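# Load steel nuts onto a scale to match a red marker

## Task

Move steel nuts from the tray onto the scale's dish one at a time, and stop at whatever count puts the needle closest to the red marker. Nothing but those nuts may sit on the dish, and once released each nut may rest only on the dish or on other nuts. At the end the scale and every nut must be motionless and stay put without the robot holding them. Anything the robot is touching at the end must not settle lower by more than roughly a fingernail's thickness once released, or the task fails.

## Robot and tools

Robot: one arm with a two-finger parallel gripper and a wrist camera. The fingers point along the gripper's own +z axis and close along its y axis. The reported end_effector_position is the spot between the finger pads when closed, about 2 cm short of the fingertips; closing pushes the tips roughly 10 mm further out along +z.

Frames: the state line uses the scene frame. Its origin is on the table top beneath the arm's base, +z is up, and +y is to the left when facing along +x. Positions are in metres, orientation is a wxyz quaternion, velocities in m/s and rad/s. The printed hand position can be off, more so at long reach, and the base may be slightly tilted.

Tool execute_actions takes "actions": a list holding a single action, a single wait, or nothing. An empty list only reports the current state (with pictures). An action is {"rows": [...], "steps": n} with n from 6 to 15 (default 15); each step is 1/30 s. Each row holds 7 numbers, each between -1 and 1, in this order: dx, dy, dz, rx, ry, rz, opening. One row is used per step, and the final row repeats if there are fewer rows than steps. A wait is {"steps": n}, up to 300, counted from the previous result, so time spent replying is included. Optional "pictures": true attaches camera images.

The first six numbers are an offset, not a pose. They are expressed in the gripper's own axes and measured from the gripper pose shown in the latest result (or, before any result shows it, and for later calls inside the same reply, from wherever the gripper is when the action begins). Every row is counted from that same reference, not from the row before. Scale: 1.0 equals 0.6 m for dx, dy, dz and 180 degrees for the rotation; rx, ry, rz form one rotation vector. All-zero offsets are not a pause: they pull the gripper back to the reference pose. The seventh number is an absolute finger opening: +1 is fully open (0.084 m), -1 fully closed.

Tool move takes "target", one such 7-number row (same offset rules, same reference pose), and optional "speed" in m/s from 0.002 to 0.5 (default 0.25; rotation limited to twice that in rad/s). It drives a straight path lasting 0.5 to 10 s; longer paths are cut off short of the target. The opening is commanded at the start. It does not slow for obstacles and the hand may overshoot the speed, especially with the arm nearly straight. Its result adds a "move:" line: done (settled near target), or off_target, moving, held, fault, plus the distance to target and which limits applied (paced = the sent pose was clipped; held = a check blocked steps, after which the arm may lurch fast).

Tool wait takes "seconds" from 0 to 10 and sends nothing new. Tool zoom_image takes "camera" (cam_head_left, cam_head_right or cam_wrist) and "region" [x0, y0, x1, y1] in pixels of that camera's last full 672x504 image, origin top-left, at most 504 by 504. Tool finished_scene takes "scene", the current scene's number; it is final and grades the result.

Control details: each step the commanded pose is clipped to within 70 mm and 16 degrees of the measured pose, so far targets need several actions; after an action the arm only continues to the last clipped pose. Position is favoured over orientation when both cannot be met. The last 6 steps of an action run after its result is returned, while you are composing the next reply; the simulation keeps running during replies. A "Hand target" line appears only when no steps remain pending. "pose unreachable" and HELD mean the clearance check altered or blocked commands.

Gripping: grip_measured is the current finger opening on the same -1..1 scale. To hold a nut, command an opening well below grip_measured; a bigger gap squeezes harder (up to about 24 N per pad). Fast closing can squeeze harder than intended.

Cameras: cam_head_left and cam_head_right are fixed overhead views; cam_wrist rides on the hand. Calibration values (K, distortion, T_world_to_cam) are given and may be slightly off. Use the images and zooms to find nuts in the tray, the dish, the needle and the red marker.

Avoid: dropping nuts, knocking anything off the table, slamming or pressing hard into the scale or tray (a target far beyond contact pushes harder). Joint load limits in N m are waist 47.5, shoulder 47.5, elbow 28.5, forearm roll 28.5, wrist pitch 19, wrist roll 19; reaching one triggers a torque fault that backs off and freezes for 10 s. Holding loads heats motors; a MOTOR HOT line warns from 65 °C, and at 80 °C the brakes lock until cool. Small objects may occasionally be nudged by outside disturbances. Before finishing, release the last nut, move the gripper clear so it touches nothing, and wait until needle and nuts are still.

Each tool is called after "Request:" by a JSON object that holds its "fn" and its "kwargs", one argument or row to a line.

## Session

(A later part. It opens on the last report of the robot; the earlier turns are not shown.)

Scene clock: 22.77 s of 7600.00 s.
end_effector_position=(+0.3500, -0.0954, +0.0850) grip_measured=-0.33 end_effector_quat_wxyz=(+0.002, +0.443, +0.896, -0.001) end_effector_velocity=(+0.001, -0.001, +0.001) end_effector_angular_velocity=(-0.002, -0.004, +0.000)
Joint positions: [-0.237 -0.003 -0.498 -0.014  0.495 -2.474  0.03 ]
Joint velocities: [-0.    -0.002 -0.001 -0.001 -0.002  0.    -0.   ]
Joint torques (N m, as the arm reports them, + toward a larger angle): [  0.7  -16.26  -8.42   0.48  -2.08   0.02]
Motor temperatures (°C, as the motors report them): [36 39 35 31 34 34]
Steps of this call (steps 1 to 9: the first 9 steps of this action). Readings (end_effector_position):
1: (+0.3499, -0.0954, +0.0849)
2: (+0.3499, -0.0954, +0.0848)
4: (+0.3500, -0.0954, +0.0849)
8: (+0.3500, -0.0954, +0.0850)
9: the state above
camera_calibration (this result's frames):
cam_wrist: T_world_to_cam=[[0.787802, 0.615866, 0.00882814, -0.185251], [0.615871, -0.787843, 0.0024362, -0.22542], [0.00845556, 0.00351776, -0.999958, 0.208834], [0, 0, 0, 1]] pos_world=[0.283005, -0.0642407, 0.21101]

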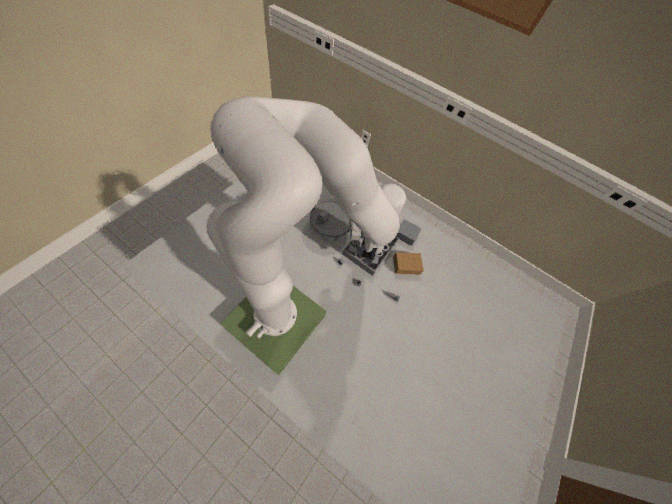

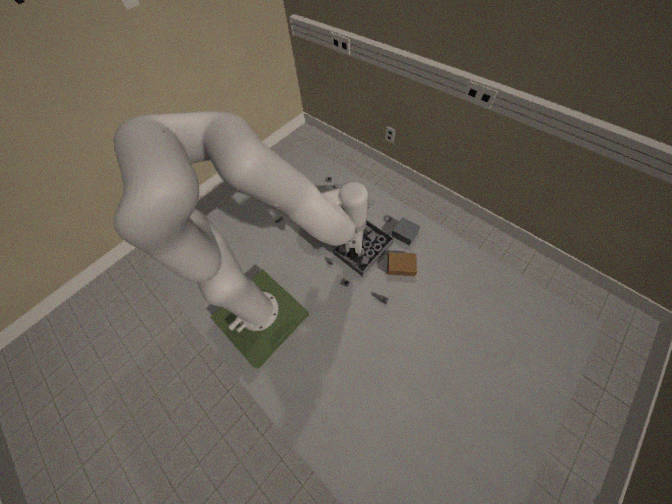

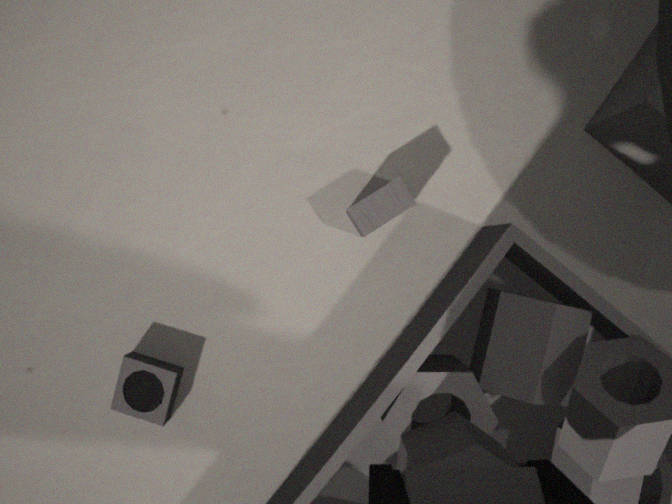

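Request:
{"fn": "move", "kwargs": {
  "target": [0,0,-0.055,0,0,0,-0.6],
  "speed": 0.2
}}

Request:
{"fn": "move", "kwargs": {
  "target": [0.2023,0.2845,0.013,0,0,0.207,-0.6],
  "speed": 0.35
}}

Request:
{"fn": "move", "kwargs": {
  "target": [0,0,0.048,0,0,0,-0.6],
  "speed": 0.06
}}

Scene clock: 24.27 s of 7600.00 s.
end_effector_position=(+0.3497, -0.0954, +0.1175) grip_measured=-0.33 end_effector_quat_wxyz=(+0.002, +0.444, +0.896, -0.001) end_effector_velocity=(+0.001, -0.000, +0.003) end_effector_angular_velocity=(+0.000, -0.003, -0.002)
Joint positions: [-0.236 -0.105 -0.512 -0.012  0.611 -2.476  0.03 ]
Joint velocities: [-0.    -0.008 -0.002  0.002  0.007  0.     0.   ]
Joint torques (N m, as the arm reports them, + toward a larger angle): [  0.55 -15.72  -9.65   0.35  -1.9   -0.06]
Motor temperatures (°C, as the motors report them): [36 39 35 31 34 34]
Hand target: +0.350, -0.095, +0.118; +0.002, +0.444, +0.896, -0.001
Off your previous action's commanded pose: 0.000 m, 0 deg at its last step (step 6 of this call).
Off the commanded pose: 0.000 m, 0 deg.
Kept back: nothing.
move: done
camera_calibration (this result's frames):
cam_wrist: T_world_to_cam=[[0.787891, 0.615758, 0.00831647, -0.185304], [0.615765, -0.787927, 0.00211534, -0.225217], [0.00785531, 0.00345433, -0.999963, 0.241612], [0, 0, 0, 1]] pos_world=[0.282782, -0.0641869, 0.24362]

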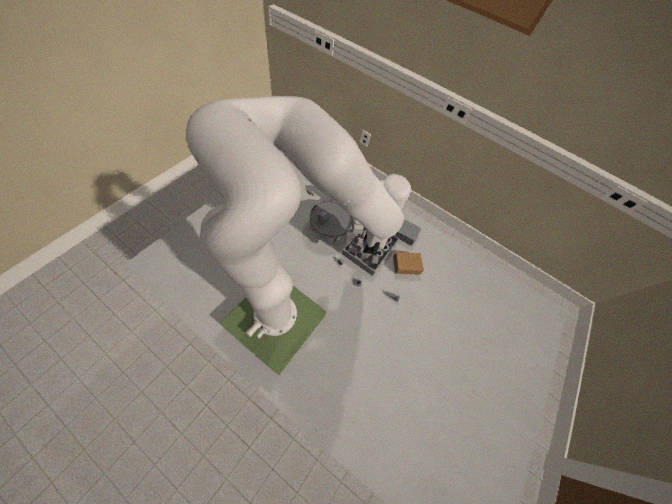

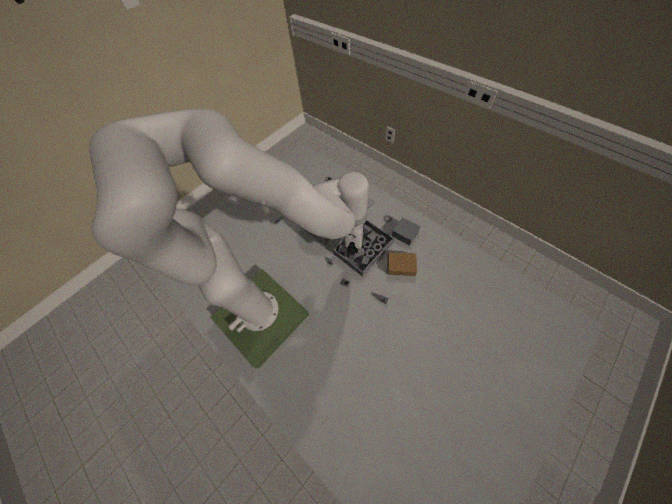

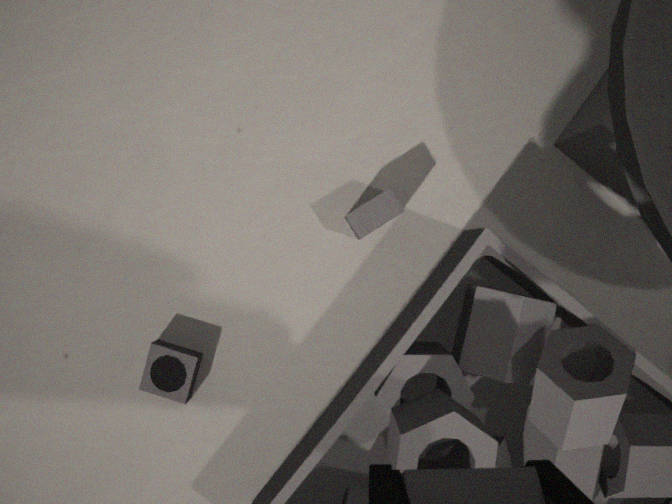

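Scene clock: 25.83 s of 7600.00 s.
end_effector_position=(+0.4125, +0.1035, +0.1096) grip_measured=-0.33 end_effector_quat_wxyz=(+0.002, +0.706, +0.708, -0.000) end_effector_velocity=(+0.000, +0.002, -0.000) end_effector_angular_velocity=(-0.008, +0.004, -0.008)
Joint positions: [ 0.277  0.111 -0.739 -0.017  0.626 -1.309  0.03 ]
Joint velocities: [ 0.006  0.006 -0.008 -0.012  0.008  0.023  0.   ]
Joint torques (N m, as the arm reports them, + toward a larger angle): [  0.56 -20.6  -10.12   0.49  -2.02  -0.04]
Motor temperatures (°C, as the motors report them): [36 39 35 31 34 34]
Hand target: +0.413, +0.104, +0.110; +0.003, +0.707, +0.708, -0.001
Off the commanded pose: 0.001 m, 0 deg.
Kept back: nothing.
move: done
camera_calibration (this result's frames):
cam_wrist: T_world_to_cam=[[0.999849, 0.0133421, 0.0111305, -0.382572], [0.0133172, -0.999909, 0.00231161, 0.163297], [0.0111603, -0.00216303, -0.999935, 0.231662], [0, 0, 0, 1]] pos_world=[0.377754, 0.168888, 0.235527]

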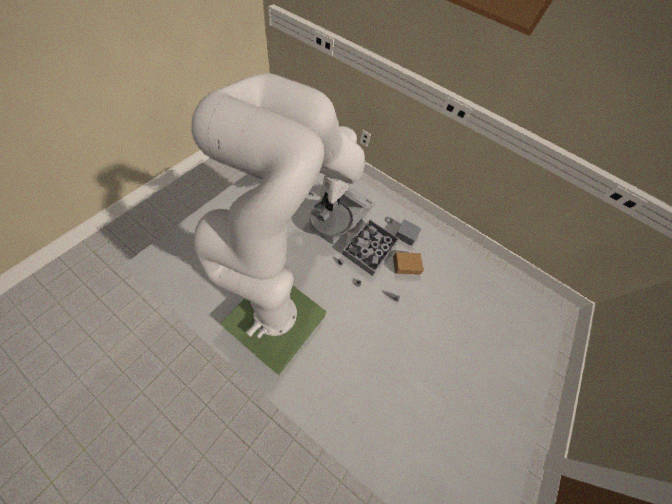

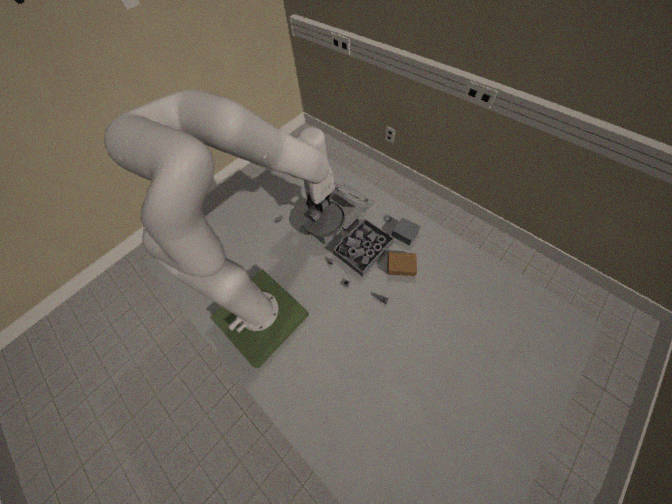

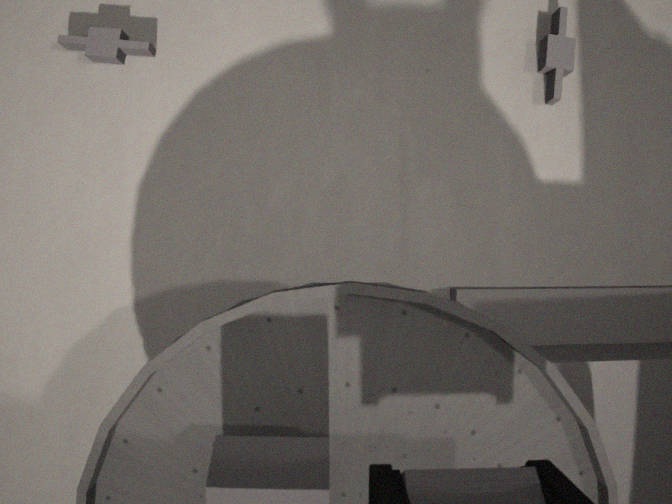

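Scene clock: 26.70 s of 7600.00 s.
end_effector_position=(+0.4123, +0.1035, +0.0811) grip_measured=-0.33 end_effector_quat_wxyz=(+0.002, +0.706, +0.708, -0.000) end_effector_velocity=(+0.000, -0.000, -0.003) end_effector_angular_velocity=(+0.000, -0.001, +0.000)
Joint positions: [ 0.276  0.185 -0.73  -0.019  0.543 -1.307  0.03 ]
Joint velocities: [-0.     0.008 -0.    -0.    -0.009  0.    -0.   ]
Joint torques (N m, as the arm reports them, + toward a larger angle): [  0.55 -18.72  -9.96   0.55  -3.86   0.09]
Motor temperatures (°C, as the motors report them): [36 39 35 31 34 34]
Hand target: +0.413, +0.104, +0.081; +0.002, +0.706, +0.708, -0.000
Off the commanded pose: 0.000 m, 0 deg.
Kept back: nothing.
move: done
camera_calibration (this result's frames):
cam_wrist: T_world_to_cam=[[0.999855, 0.0134371, 0.0104353, -0.382], [0.0134135, -0.999907, 0.00232656, 0.163242], [0.0104656, -0.00218625, -0.999943, 0.203516], [0, 0, 0, 1]] pos_world=[0.377625, 0.168805, 0.207111]

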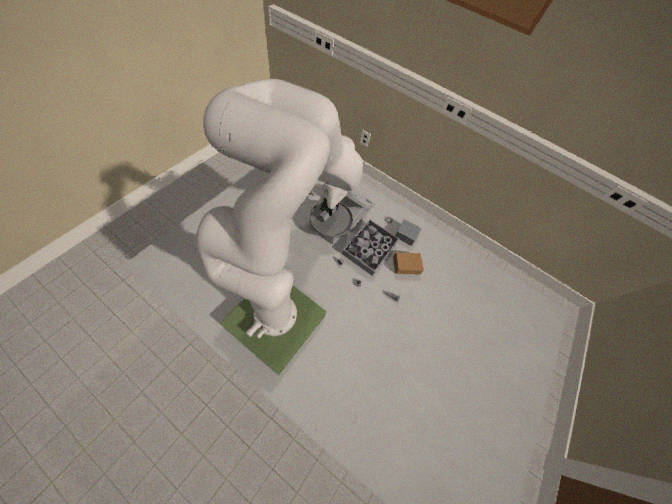

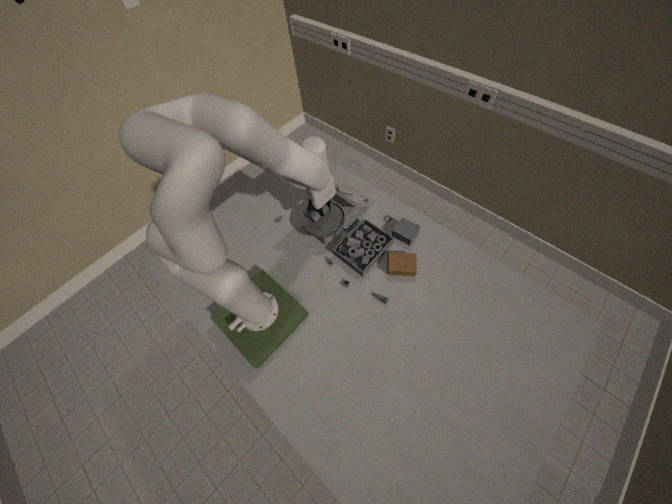

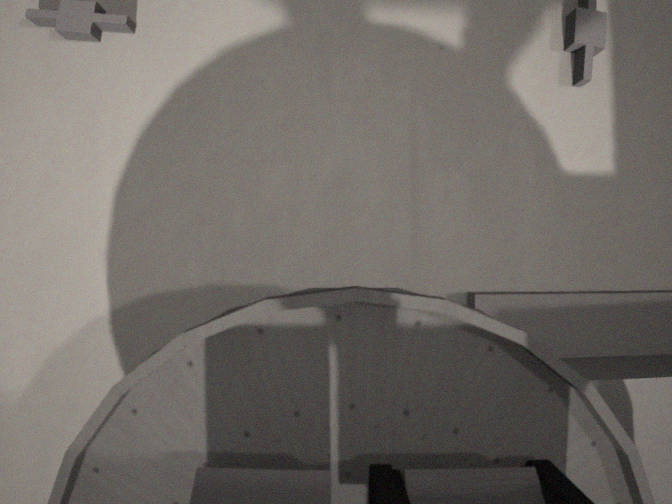

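Request:
{"fn": "execute_actions", "kwargs": {
  "actions": [
    {"rows":[[0,0,-0.004,0,0,0,-0.3],[0,0,-0.005,0,0,0,-0.15],[0,0,-0.006,0,0,0,-0.1],[0,0,-0.006,0,0,0,-0.1],[0,0,-0.006,0,0,0,-0.1],[0,0,-0.01,0,0,0,-0.1],[0,0,-0.016,0,0,0,-0.1],[0,0,-0.024,0,0,0,-0.1],[0,0,-0.033,0,0,0,-0.1],[0,0,-0.042,0,0,0,-0.1],[0,0,-0.05,0,0,0,-0.1],[0,0,-0.056,0,0,0,-0.1],[0,0,-0.06,0,0,0,-0.1]],"steps":15}
  ]
}}

Request:
{"fn": "move", "kwargs": {
  "target": [-0.315,0.12,-0.26,0,0,0,0.1],
  "speed": 0.4
}}

Scene clock: 27.77 s of 7600.00 s.
end_effector_position=(+0.4115, +0.1033, +0.0869) grip_measured=-0.12 end_effector_quat_wxyz=(+0.001, +0.706, +0.708, -0.002) end_effector_velocity=(-0.002, -0.001, +0.068) end_effector_angular_velocity=(-0.002, +0.007, -0.001)
Joint positions: [ 0.276  0.168 -0.73  -0.018  0.563 -1.308  0.039]
Joint velocities: [ 0.002 -0.186 -0.017  0.005  0.21  -0.004  0.002]
Joint torques (N m, as the arm reports them, + toward a larger angle): [  1.46 -23.26  -9.47   0.49  -1.79   0.07]
Motor temperatures (°C, as the motors report them): [36 39 35 31 34 34]
Steps of this call (steps 1 to 23: nothing new was sent; steps 24 to 32: the first 9 steps of this action). Readings (end_effector_position):
24: (+0.4131, +0.1036, +0.0812)
25: (+0.4130, +0.1036, +0.0815)
27: (+0.4120, +0.1034, +0.0821)
31: (+0.4116, +0.1033, +0.0850)
32: the state above

Scene clock: 29.67 s of 7600.00 s.
end_effector_position=(+0.4832, -0.0850, +0.2725) grip_measured=+0.09 end_effector_quat_wxyz=(+0.001, +0.707, +0.708, -0.001) end_effector_velocity=(+0.000, -0.001, +0.002) end_effector_angular_velocity=(+0.001, +0.000, -0.001)
Joint positions: [-0.142  0.056 -1.198 -0.009  1.139 -1.737  0.048]
Joint velocities: [-0.003  0.001 -0.007  0.001  0.006 -0.003 -0.   ]
Joint torques (N m, as the arm reports them, + toward a larger angle): [  1.15 -21.55 -11.57   0.38  -1.92  -0.1 ]
Motor temperatures (°C, as the motors report them): [36 39 35 31 34 34]
Hand target: +0.483, -0.085, +0.273; +0.002, +0.707, +0.707, -0.001
Off your previous action's commanded pose: 0.008 m, 0 deg at its last step (step 6 of this call).
Off the commanded pose: 0.001 m, 0 deg.
Kept back: nothing.
move: done; limits=paced
camera_calibration (this result's frames):
cam_wrist: T_world_to_cam=[[0.999878, 0.0128017, 0.00896495, -0.451972], [0.0127859, -0.999917, 0.00181338, -0.0261599], [0.00898741, -0.00169853, -0.999958, 0.394462], [0, 0, 0, 1]] pos_world=[0.448706, -0.0197017, 0.398545]

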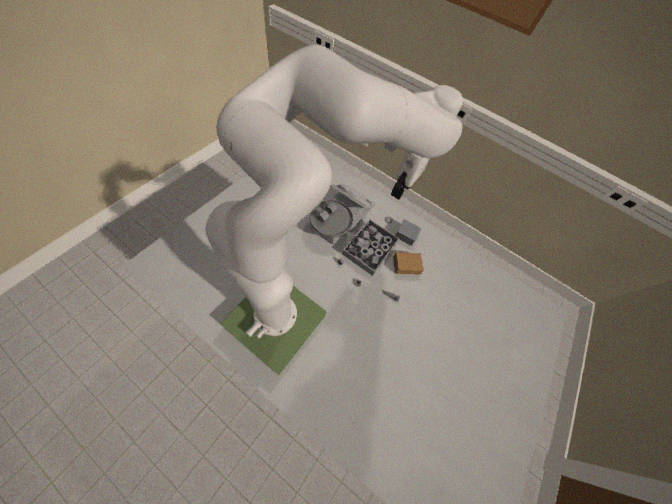

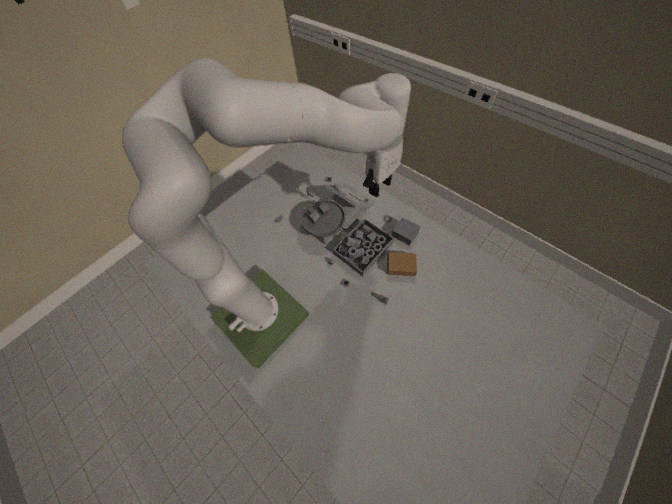

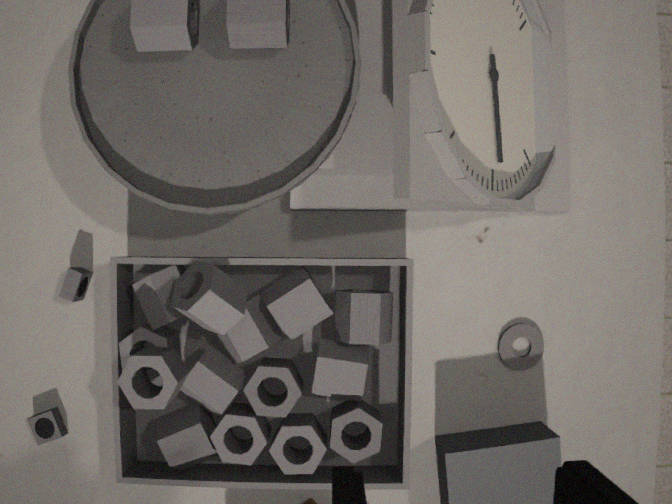

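Request:
{"fn": "zoom_image", "kwargs": {
  "camera": "cam_wrist",
  "region": [410, 0, 580, 210]
}}

Request:
{"fn": "zoom_image", "kwargs": {
  "camera": "cam_wrist",
  "region": [100, 250, 420, 490]
}}

Region (410, 0, 580, 210) of cam_wrist's 672x504 image, scaled by 2.400, with more detail than that image has; it fills the left 408 columns of this view, and the rest is white.

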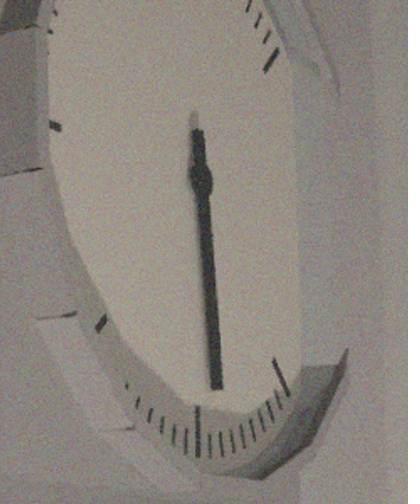

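Region (100, 250, 420, 490) of cam_wrist's 672x504 image, scaled by 1.575, with more detail than that image has; it fills the top 378 rows of this view, and the rest is white.

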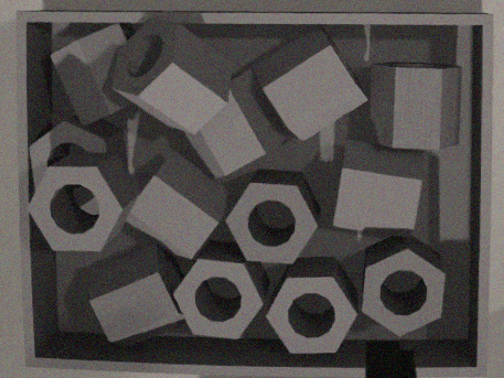

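Request:
{"fn": "move", "kwargs": {
  "target": [-0.013,-0.215,0.2375,0,0,0.5,0.1],
  "speed": 0.5
}}

Scene clock: 33.97 s of 7600.00 s.
end_effector_position=(+0.3546, -0.0925, +0.1299) grip_measured=+0.09 end_effector_quat_wxyz=(+0.001, +1.000, +0.001, +0.001) end_effector_velocity=(-0.001, +0.000, -0.002) end_effector_angular_velocity=(-0.004, +0.002, -0.007)
Joint positions: [-0.225 -0.126 -0.536 -0.01   0.658 -0.246  0.048]
Joint velocities: [ 0.001  0.002  0.003 -0.007 -0.004  0.014 -0.   ]
Joint torques (N m, as the arm reports them, + toward a larger angle): [  0.75 -15.08  -9.86   0.67  -1.94   0.04]
Motor temperatures (°C, as the motors report them): [36 39 35 31 34 34]
Hand target: +0.354, -0.092, +0.130; +0.001, +1.000, +0.001, +0.000
Off the commanded pose: 0.001 m, 0 deg.
Kept back: nothing.
move: done
camera_calibration (this result's frames):
cam_wrist: T_world_to_cam=[[0.0143374, -0.999847, 0.0100596, -0.06637], [-0.999893, -0.0143642, -0.00259564, 0.419053], [0.00273974, -0.0100213, -0.999946, 0.254509], [0, 0, 0, 1]] pos_world=[0.419262, -0.05779, 0.25625]

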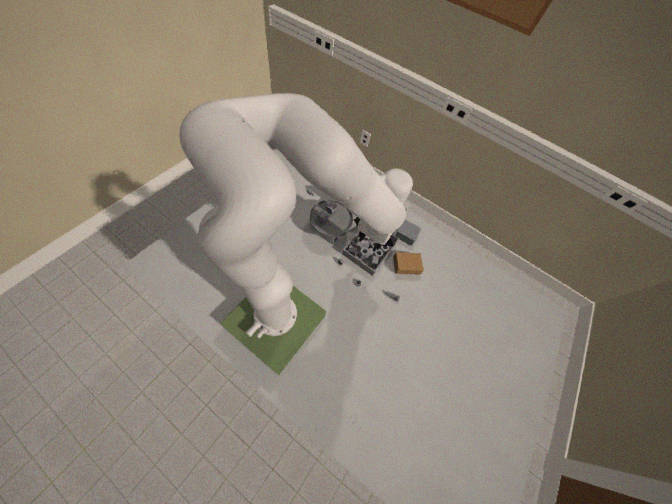

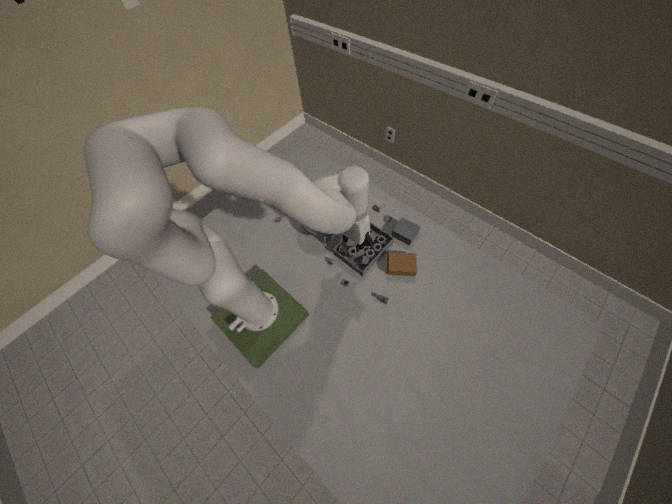

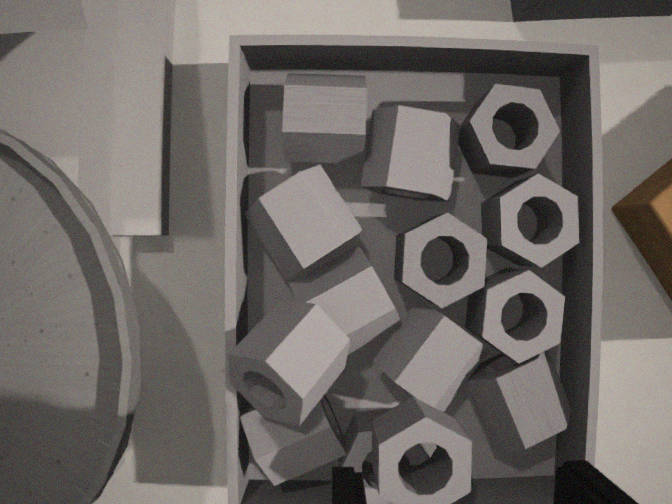

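Request:
{"fn": "move", "kwargs": {
  "target": [-0.001,-0.003,0.113,0,0,0,0.1],
  "speed": 0.15
}}

Request:
{"fn": "execute_actions", "kwargs": {
  "actions": [
    {"rows":[[0,0,0,0,0,0,-0.1],[0,0,0,0,0,0,-0.2],[0,0,0,0,0,0,-0.3],[0,0,0,0,0,0,-0.4],[0,0,0,0,0,0,-0.5],[0,0,0,0,0,0,-0.6]],"steps":14}
  ]
}}

Scene clock: 35.17 s of 7600.00 s.
end_effector_position=(+0.3543, -0.0907, +0.0626) grip_measured=+0.09 end_effector_quat_wxyz=(+0.001, +1.000, +0.002, +0.001) end_effector_velocity=(-0.001, +0.000, -0.003) end_effector_angular_velocity=(+0.001, +0.004, +0.001)
Joint positions: [-0.222  0.081 -0.507 -0.015  0.42  -0.239  0.048]
Joint velocities: [-0.     0.01   0.001 -0.001 -0.007 -0.001 -0.   ]
Joint torques (N m, as the arm reports them, + toward a larger angle): [  1.   -17.66  -7.97   0.47  -1.95   0.1 ]
Motor temperatures (°C, as the motors report them): [36 39 35 31 34 34]
Hand target: +0.354, -0.091, +0.062; +0.001, +1.000, +0.002, +0.001
Off the commanded pose: 0.001 m, 0 deg.
Kept back: nothing.
move: done
camera_calibration (this result's frames):
cam_wrist: T_world_to_cam=[[0.0145914, -0.999845, 0.00982563, -0.0639425], [-0.999887, -0.0146255, -0.00340233, 0.41869], [0.00354551, -0.00977488, -0.999946, 0.186987], [0, 0, 0, 1]] pos_world=[0.418913, -0.0559813, 0.18903]

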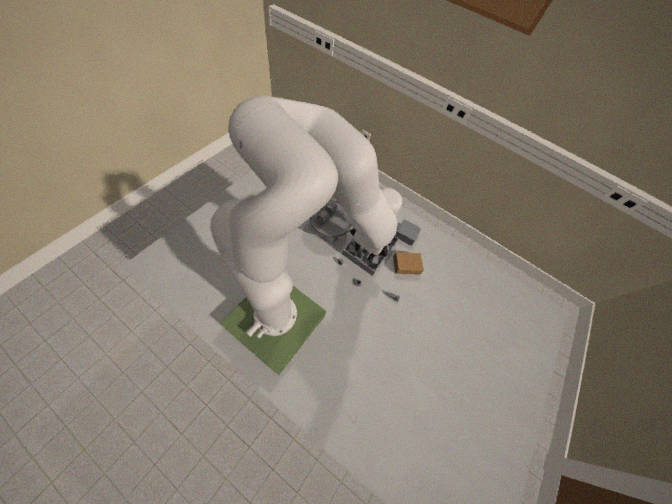

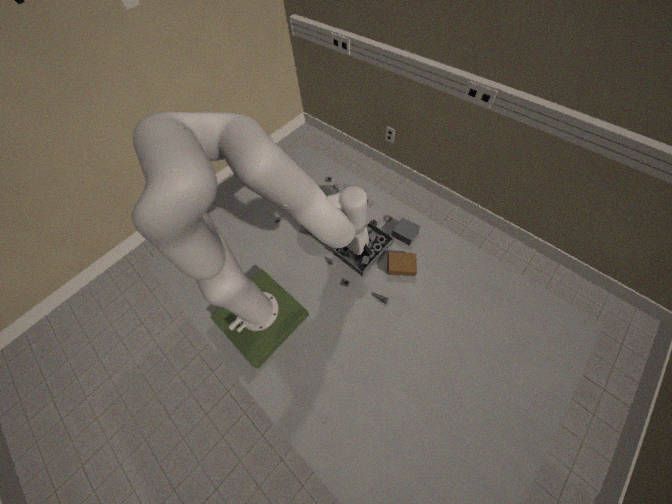

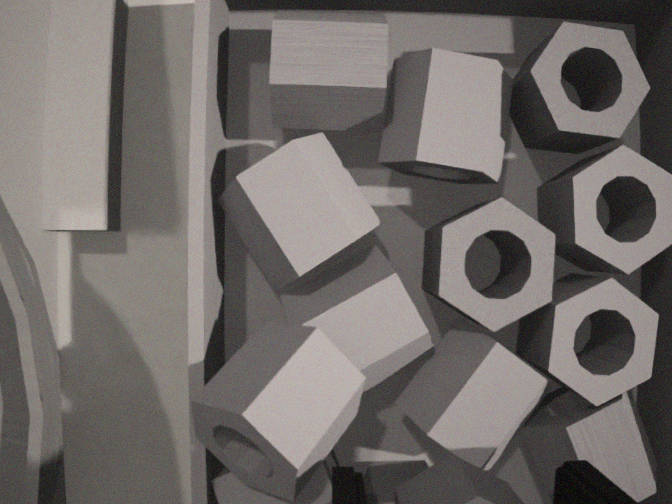

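Scene clock: 35.43 s of 7600.00 s.
end_effector_position=(+0.3544, -0.0907, +0.0627) grip_measured=-0.33 end_effector_quat_wxyz=(+0.001, +1.000, +0.002, +0.001) end_effector_velocity=(-0.000, -0.000, -0.000) end_effector_angular_velocity=(-0.001, -0.000, +0.002)
Joint positions: [-0.222  0.081 -0.507 -0.015  0.42  -0.239  0.03 ]
Joint velocities: [-0.     0.     0.    -0.002 -0.001 -0.    -0.   ]
Joint torques (N m, as the arm reports them, + toward a larger angle): [  0.87 -17.66  -8.27   0.3   -2.05   0.07]
Motor temperatures (°C, as the motors report them): [36 39 35 31 34 34]
Steps of this call (steps 1 to 8: the first 8 steps of this action). Readings (end_effector_position):
1: (+0.3543, -0.0907, +0.0626)
2: (+0.3543, -0.0906, +0.0626)
4: (+0.3544, -0.0907, +0.0626)
8: the state above

Request:
{"fn": "move", "kwargs": {
  "target": [0,0,-0.083,0,0,0,-0.6],
  "speed": 0.25
}}

Request:
{"fn": "move", "kwargs": {
  "target": [-0.017,-0.248,0.012,0,0,0,-0.6],
  "speed": 0.35
}}

Request:
{"fn": "move", "kwargs": {
  "target": [0,0,0.028,0,0,0,-0.6],
  "speed": 0.06
}}

Scene clock: 36.80 s of 7600.00 s.
end_effector_position=(+0.3540, -0.0907, +0.1119) grip_measured=-0.33 end_effector_quat_wxyz=(+0.001, +1.000, +0.001, +0.001) end_effector_velocity=(+0.001, +0.000, +0.003) end_effector_angular_velocity=(-0.000, -0.001, +0.002)
Joint positions: [-0.221 -0.079 -0.52  -0.011  0.594 -0.241  0.03 ]
Joint velocities: [ 0.001 -0.008 -0.002  0.     0.008 -0.001 -0.   ]
Joint torques (N m, as the arm reports them, + toward a larger angle): [  0.75 -16.63  -9.47   0.55  -2.27  -0.07]
Motor temperatures (°C, as the motors report them): [36 39 35 31 34 34]
Hand target: +0.354, -0.091, +0.112; +0.001, +1.000, +0.001, +0.001
Off your previous action's commanded pose: 0.000 m, 0 deg at its last step (step 6 of this call).
Off the commanded pose: 0.001 m, 0 deg.
Kept back: nothing.
move: done
camera_calibration (this result's frames):
cam_wrist: T_world_to_cam=[[0.0143981, -0.999847, 0.00997118, -0.0643694], [-0.999892, -0.0144254, -0.00267547, 0.418427], [0.0028189, -0.00993159, -0.999947, 0.236478], [0, 0, 0, 1]] pos_world=[0.418642, -0.0559749, 0.238227]

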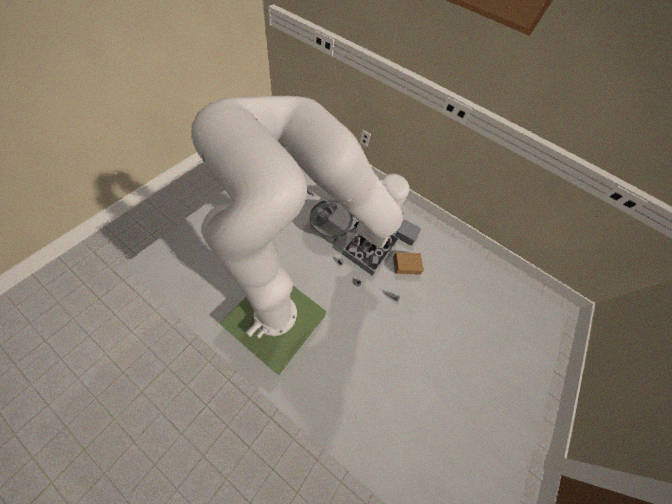

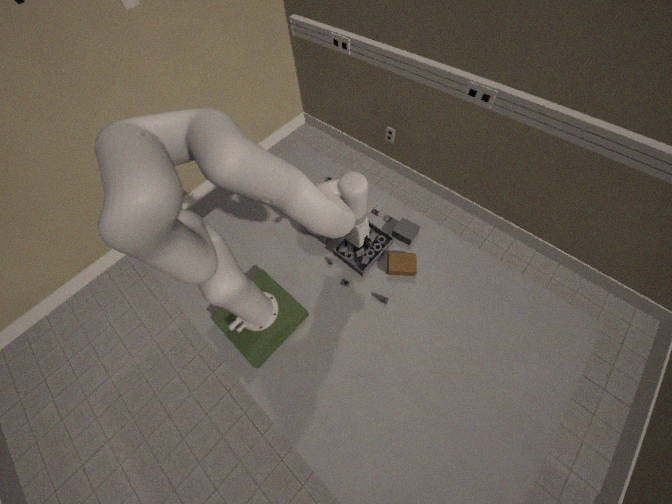

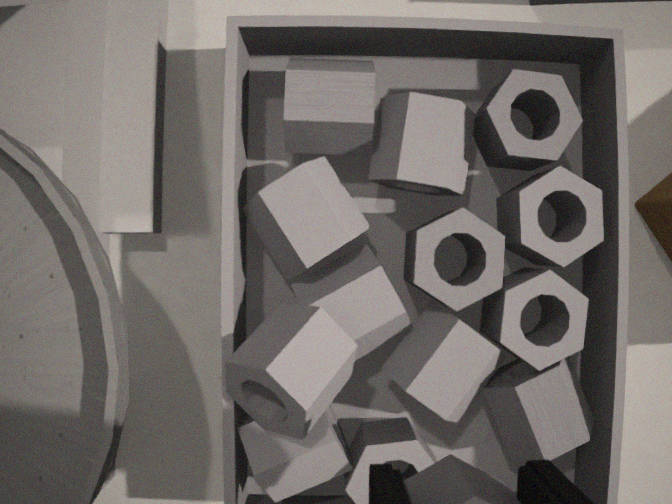

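Scene clock: 37.87 s of 7600.00 s.
end_effector_position=(+0.3439, +0.0573, +0.1045) grip_measured=-0.33 end_effector_quat_wxyz=(+0.001, +1.000, +0.001, +0.001) end_effector_velocity=(+0.001, +0.003, +0.001) end_effector_angular_velocity=(-0.003, -0.003, +0.001)
Joint positions: [ 0.196 -0.105 -0.459 -0.016  0.562  0.181  0.03 ]
Joint velocities: [ 0.008  0.002 -0.003 -0.007 -0.     0.014  0.   ]
Joint torques (N m, as the arm reports them, + toward a larger angle): [  0.57 -15.4   -9.47   0.63  -2.23   0.11]
Motor temperatures (°C, as the motors report them): [36 39 35 31 34 34]
Hand target: +0.344, +0.058, +0.104; +0.002, +1.000, +0.001, +0.001
Off the commanded pose: 0.001 m, 0 deg.
Kept back: nothing.
move: done
camera_calibration (this result's frames):
cam_wrist: T_world_to_cam=[[0.0140168, -0.999841, 0.0110106, 0.0838184], [-0.999897, -0.014051, -0.00303703, 0.410519], [0.00319126, -0.0109669, -0.999935, 0.230476], [0, 0, 0, 1]] pos_world=[0.408566, 0.0921009, 0.230785]

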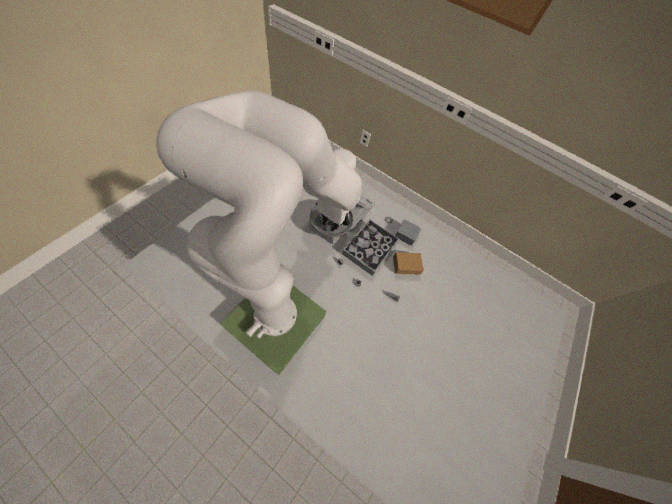

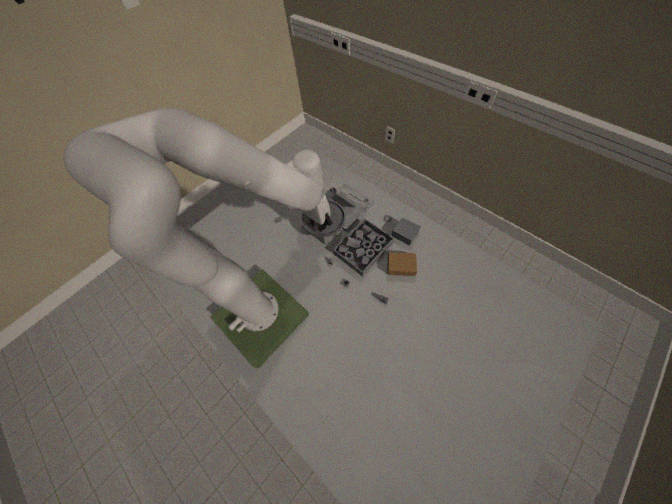

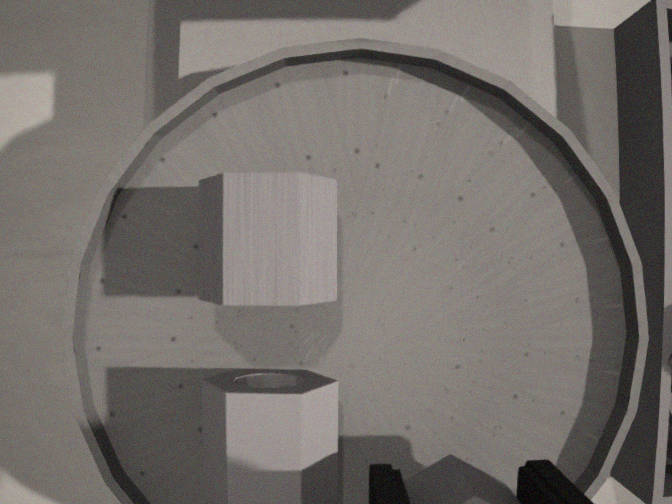

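Scene clock: 38.67 s of 7600.00 s.
end_effector_position=(+0.3438, +0.0573, +0.0880) grip_measured=-0.33 end_effector_quat_wxyz=(+0.001, +1.000, +0.001, +0.001) end_effector_velocity=(-0.000, -0.000, -0.003) end_effector_angular_velocity=(-0.001, +0.000, +0.001)
Joint positions: [ 0.195 -0.05  -0.453 -0.018  0.501  0.182  0.03 ]
Joint velocities: [-0.     0.009  0.001 -0.001 -0.01  -0.001  0.   ]
Joint torques (N m, as the arm reports them, + toward a larger angle): [  1.05 -14.16  -9.21   0.56  -3.17   0.09]
Motor temperatures (°C, as the motors report them): [36 39 35 31 34 34]
Hand target: +0.344, +0.057, +0.088; +0.001, +1.000, +0.001, +0.001
Off the commanded pose: 0.000 m, 0 deg.
Kept back: nothing.
move: done
camera_calibration (this result's frames):
cam_wrist: T_world_to_cam=[[0.0140807, -0.999841, 0.0109374, 0.083966], [-0.999896, -0.0141122, -0.00281471, 0.410371], [0.00296861, -0.0108967, -0.999936, 0.214067], [0, 0, 0, 1]] pos_world=[0.408511, 0.0920765, 0.21429]

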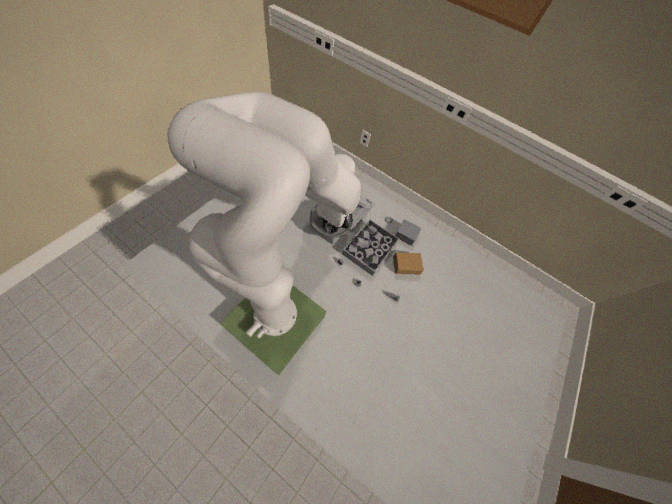

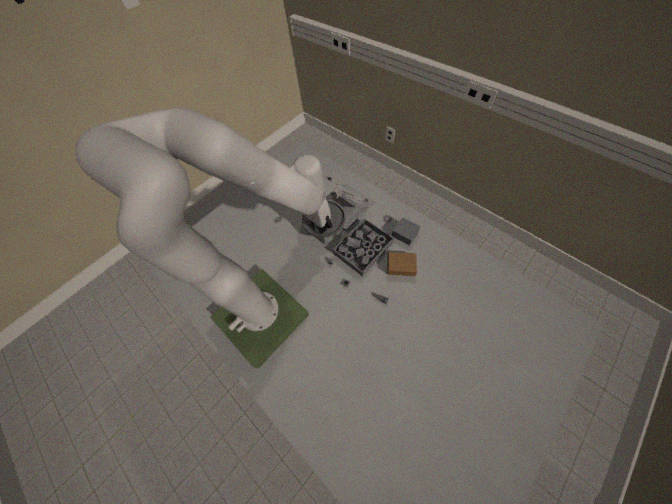

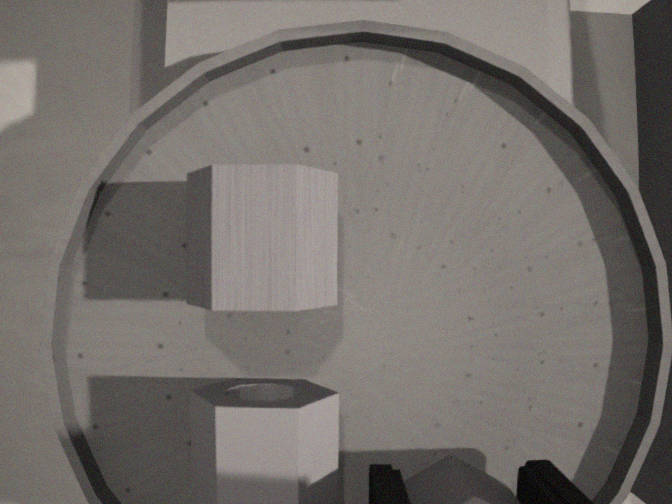

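Request:
{"fn": "zoom_image", "kwargs": {
  "camera": "cam_head_left",
  "region": [295, 185, 375, 250]
}}

Region (295, 185, 375, 250) of cam_head_left's 672x504 image, scaled by 6.300, with more detail than that image has; it fills the top 410 rows of this view, and the rest is white.

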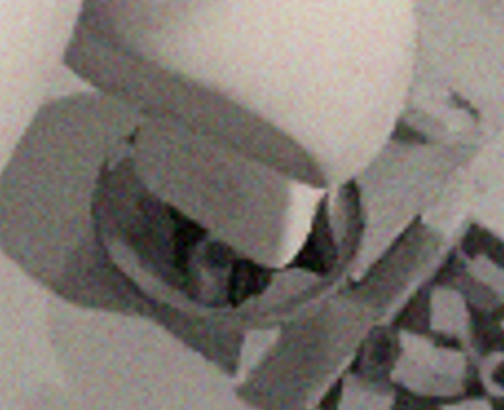

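Request:
{"fn": "execute_actions", "kwargs": {
  "actions": [
    {"rows":[[0,0,-0.004,0,0,0,-0.3],[0,0,-0.005,0,0,0,-0.2],[0,0,-0.006,0,0,0,-0.15],[0,0,-0.006,0,0,0,-0.15],[0,0,-0.006,0,0,0,-0.15],[0,0,-0.01,0,0,0,-0.15],[0,0,-0.016,0,0,0,-0.15],[0,0,-0.024,0,0,0,-0.15],[0,0,-0.033,0,0,0,-0.15],[0,0,-0.042,0,0,0,-0.15],[0,0,-0.05,0,0,0,-0.15],[0,0,-0.055,0,0,0,-0.15]],"steps":15}
  ]
}}

Request:
{"fn": "move", "kwargs": {
  "target": [-0.03,0.29,-0.05,0,0,0,-0.15],
  "speed": 0.4
}}

Scene clock: 41.70 s of 7600.00 s.
end_effector_position=(+0.3438, +0.0573, +0.0942) grip_measured=-0.17 end_effector_quat_wxyz=(+0.001, +1.000, +0.001, +0.001) end_effector_velocity=(-0.008, -0.001, +0.061) end_effector_angular_velocity=(-0.005, +0.025, -0.000)
Joint positions: [ 0.195 -0.071 -0.455 -0.017  0.525  0.181  0.037]
Joint velocities: [ 0.003 -0.217 -0.018  0.007  0.26  -0.004  0.002]
Joint torques (N m, as the arm reports them, + toward a larger angle): [  0.94 -17.76  -9.81   0.41  -1.89   0.05]
Motor temperatures (°C, as the motors report them): [36 39 35 31 34 34]
Steps of this call (steps 1 to 82: nothing new was sent; steps 83 to 91: the first 9 steps of this action). Readings (end_effector_position):
83: (+0.3439, +0.0573, +0.0877)
84: (+0.3439, +0.0573, +0.0881)
86: (+0.3444, +0.0574, +0.0896)
90: (+0.3441, +0.0574, +0.0925)
91: the state above

Scene clock: 43.37 s of 7600.00 s.
end_effector_position=(+0.3254, -0.1158, +0.1501) grip_measured=-0.16 end_effector_quat_wxyz=(+0.001, +1.000, +0.001, +0.000) end_effector_velocity=(+0.001, -0.003, +0.001) end_effector_angular_velocity=(+0.002, -0.001, +0.003)
Joint positions: [-0.311 -0.253 -0.483 -0.009  0.731 -0.334  0.037]
Joint velocities: [-0.008  0.001 -0.005  0.003  0.003 -0.013 -0.   ]
Joint torques (N m, as the arm reports them, + toward a larger angle): [  0.56 -13.44 -10.28   0.39  -2.1   -0.06]
Motor temperatures (°C, as the motors report them): [36 39 35 31 34 34]
Hand target: +0.325, -0.116, +0.150; +0.001, +1.000, +0.001, +0.000
Off your previous action's commanded pose: 0.006 m, 0 deg at its last step (step 6 of this call).
Off the commanded pose: 0.001 m, 0 deg.
Kept back: nothing.
move: done; limits=paced
camera_calibration (this result's frames):
cam_wrist: T_world_to_cam=[[0.0142268, -0.999851, 0.00982559, -0.0893726], [-0.999897, -0.0142443, -0.0017074, 0.389448], [0.00184711, -0.00980029, -0.99995, 0.274879], [0, 0, 0, 1]] pos_world=[0.390172, -0.0811179, 0.276408]

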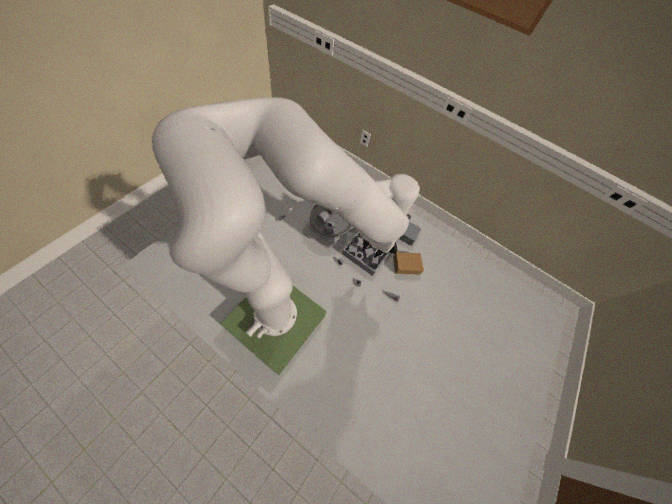

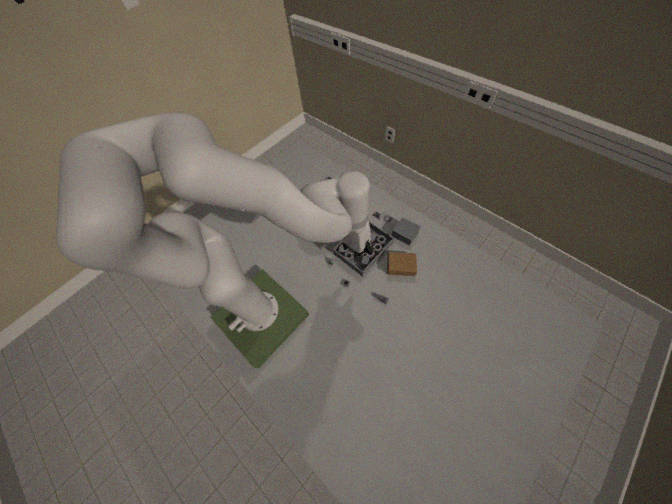

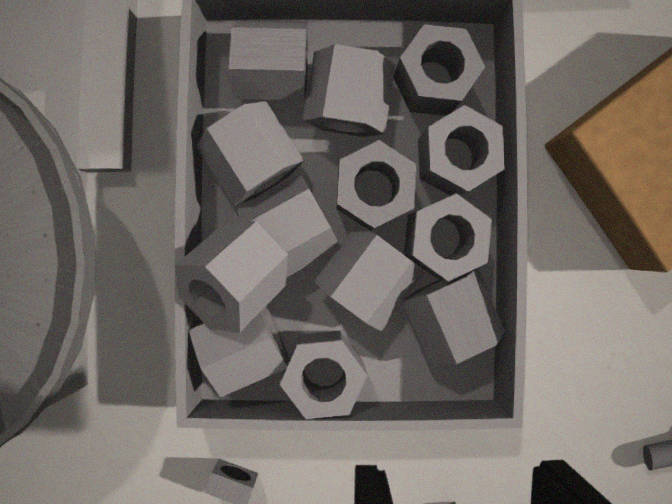

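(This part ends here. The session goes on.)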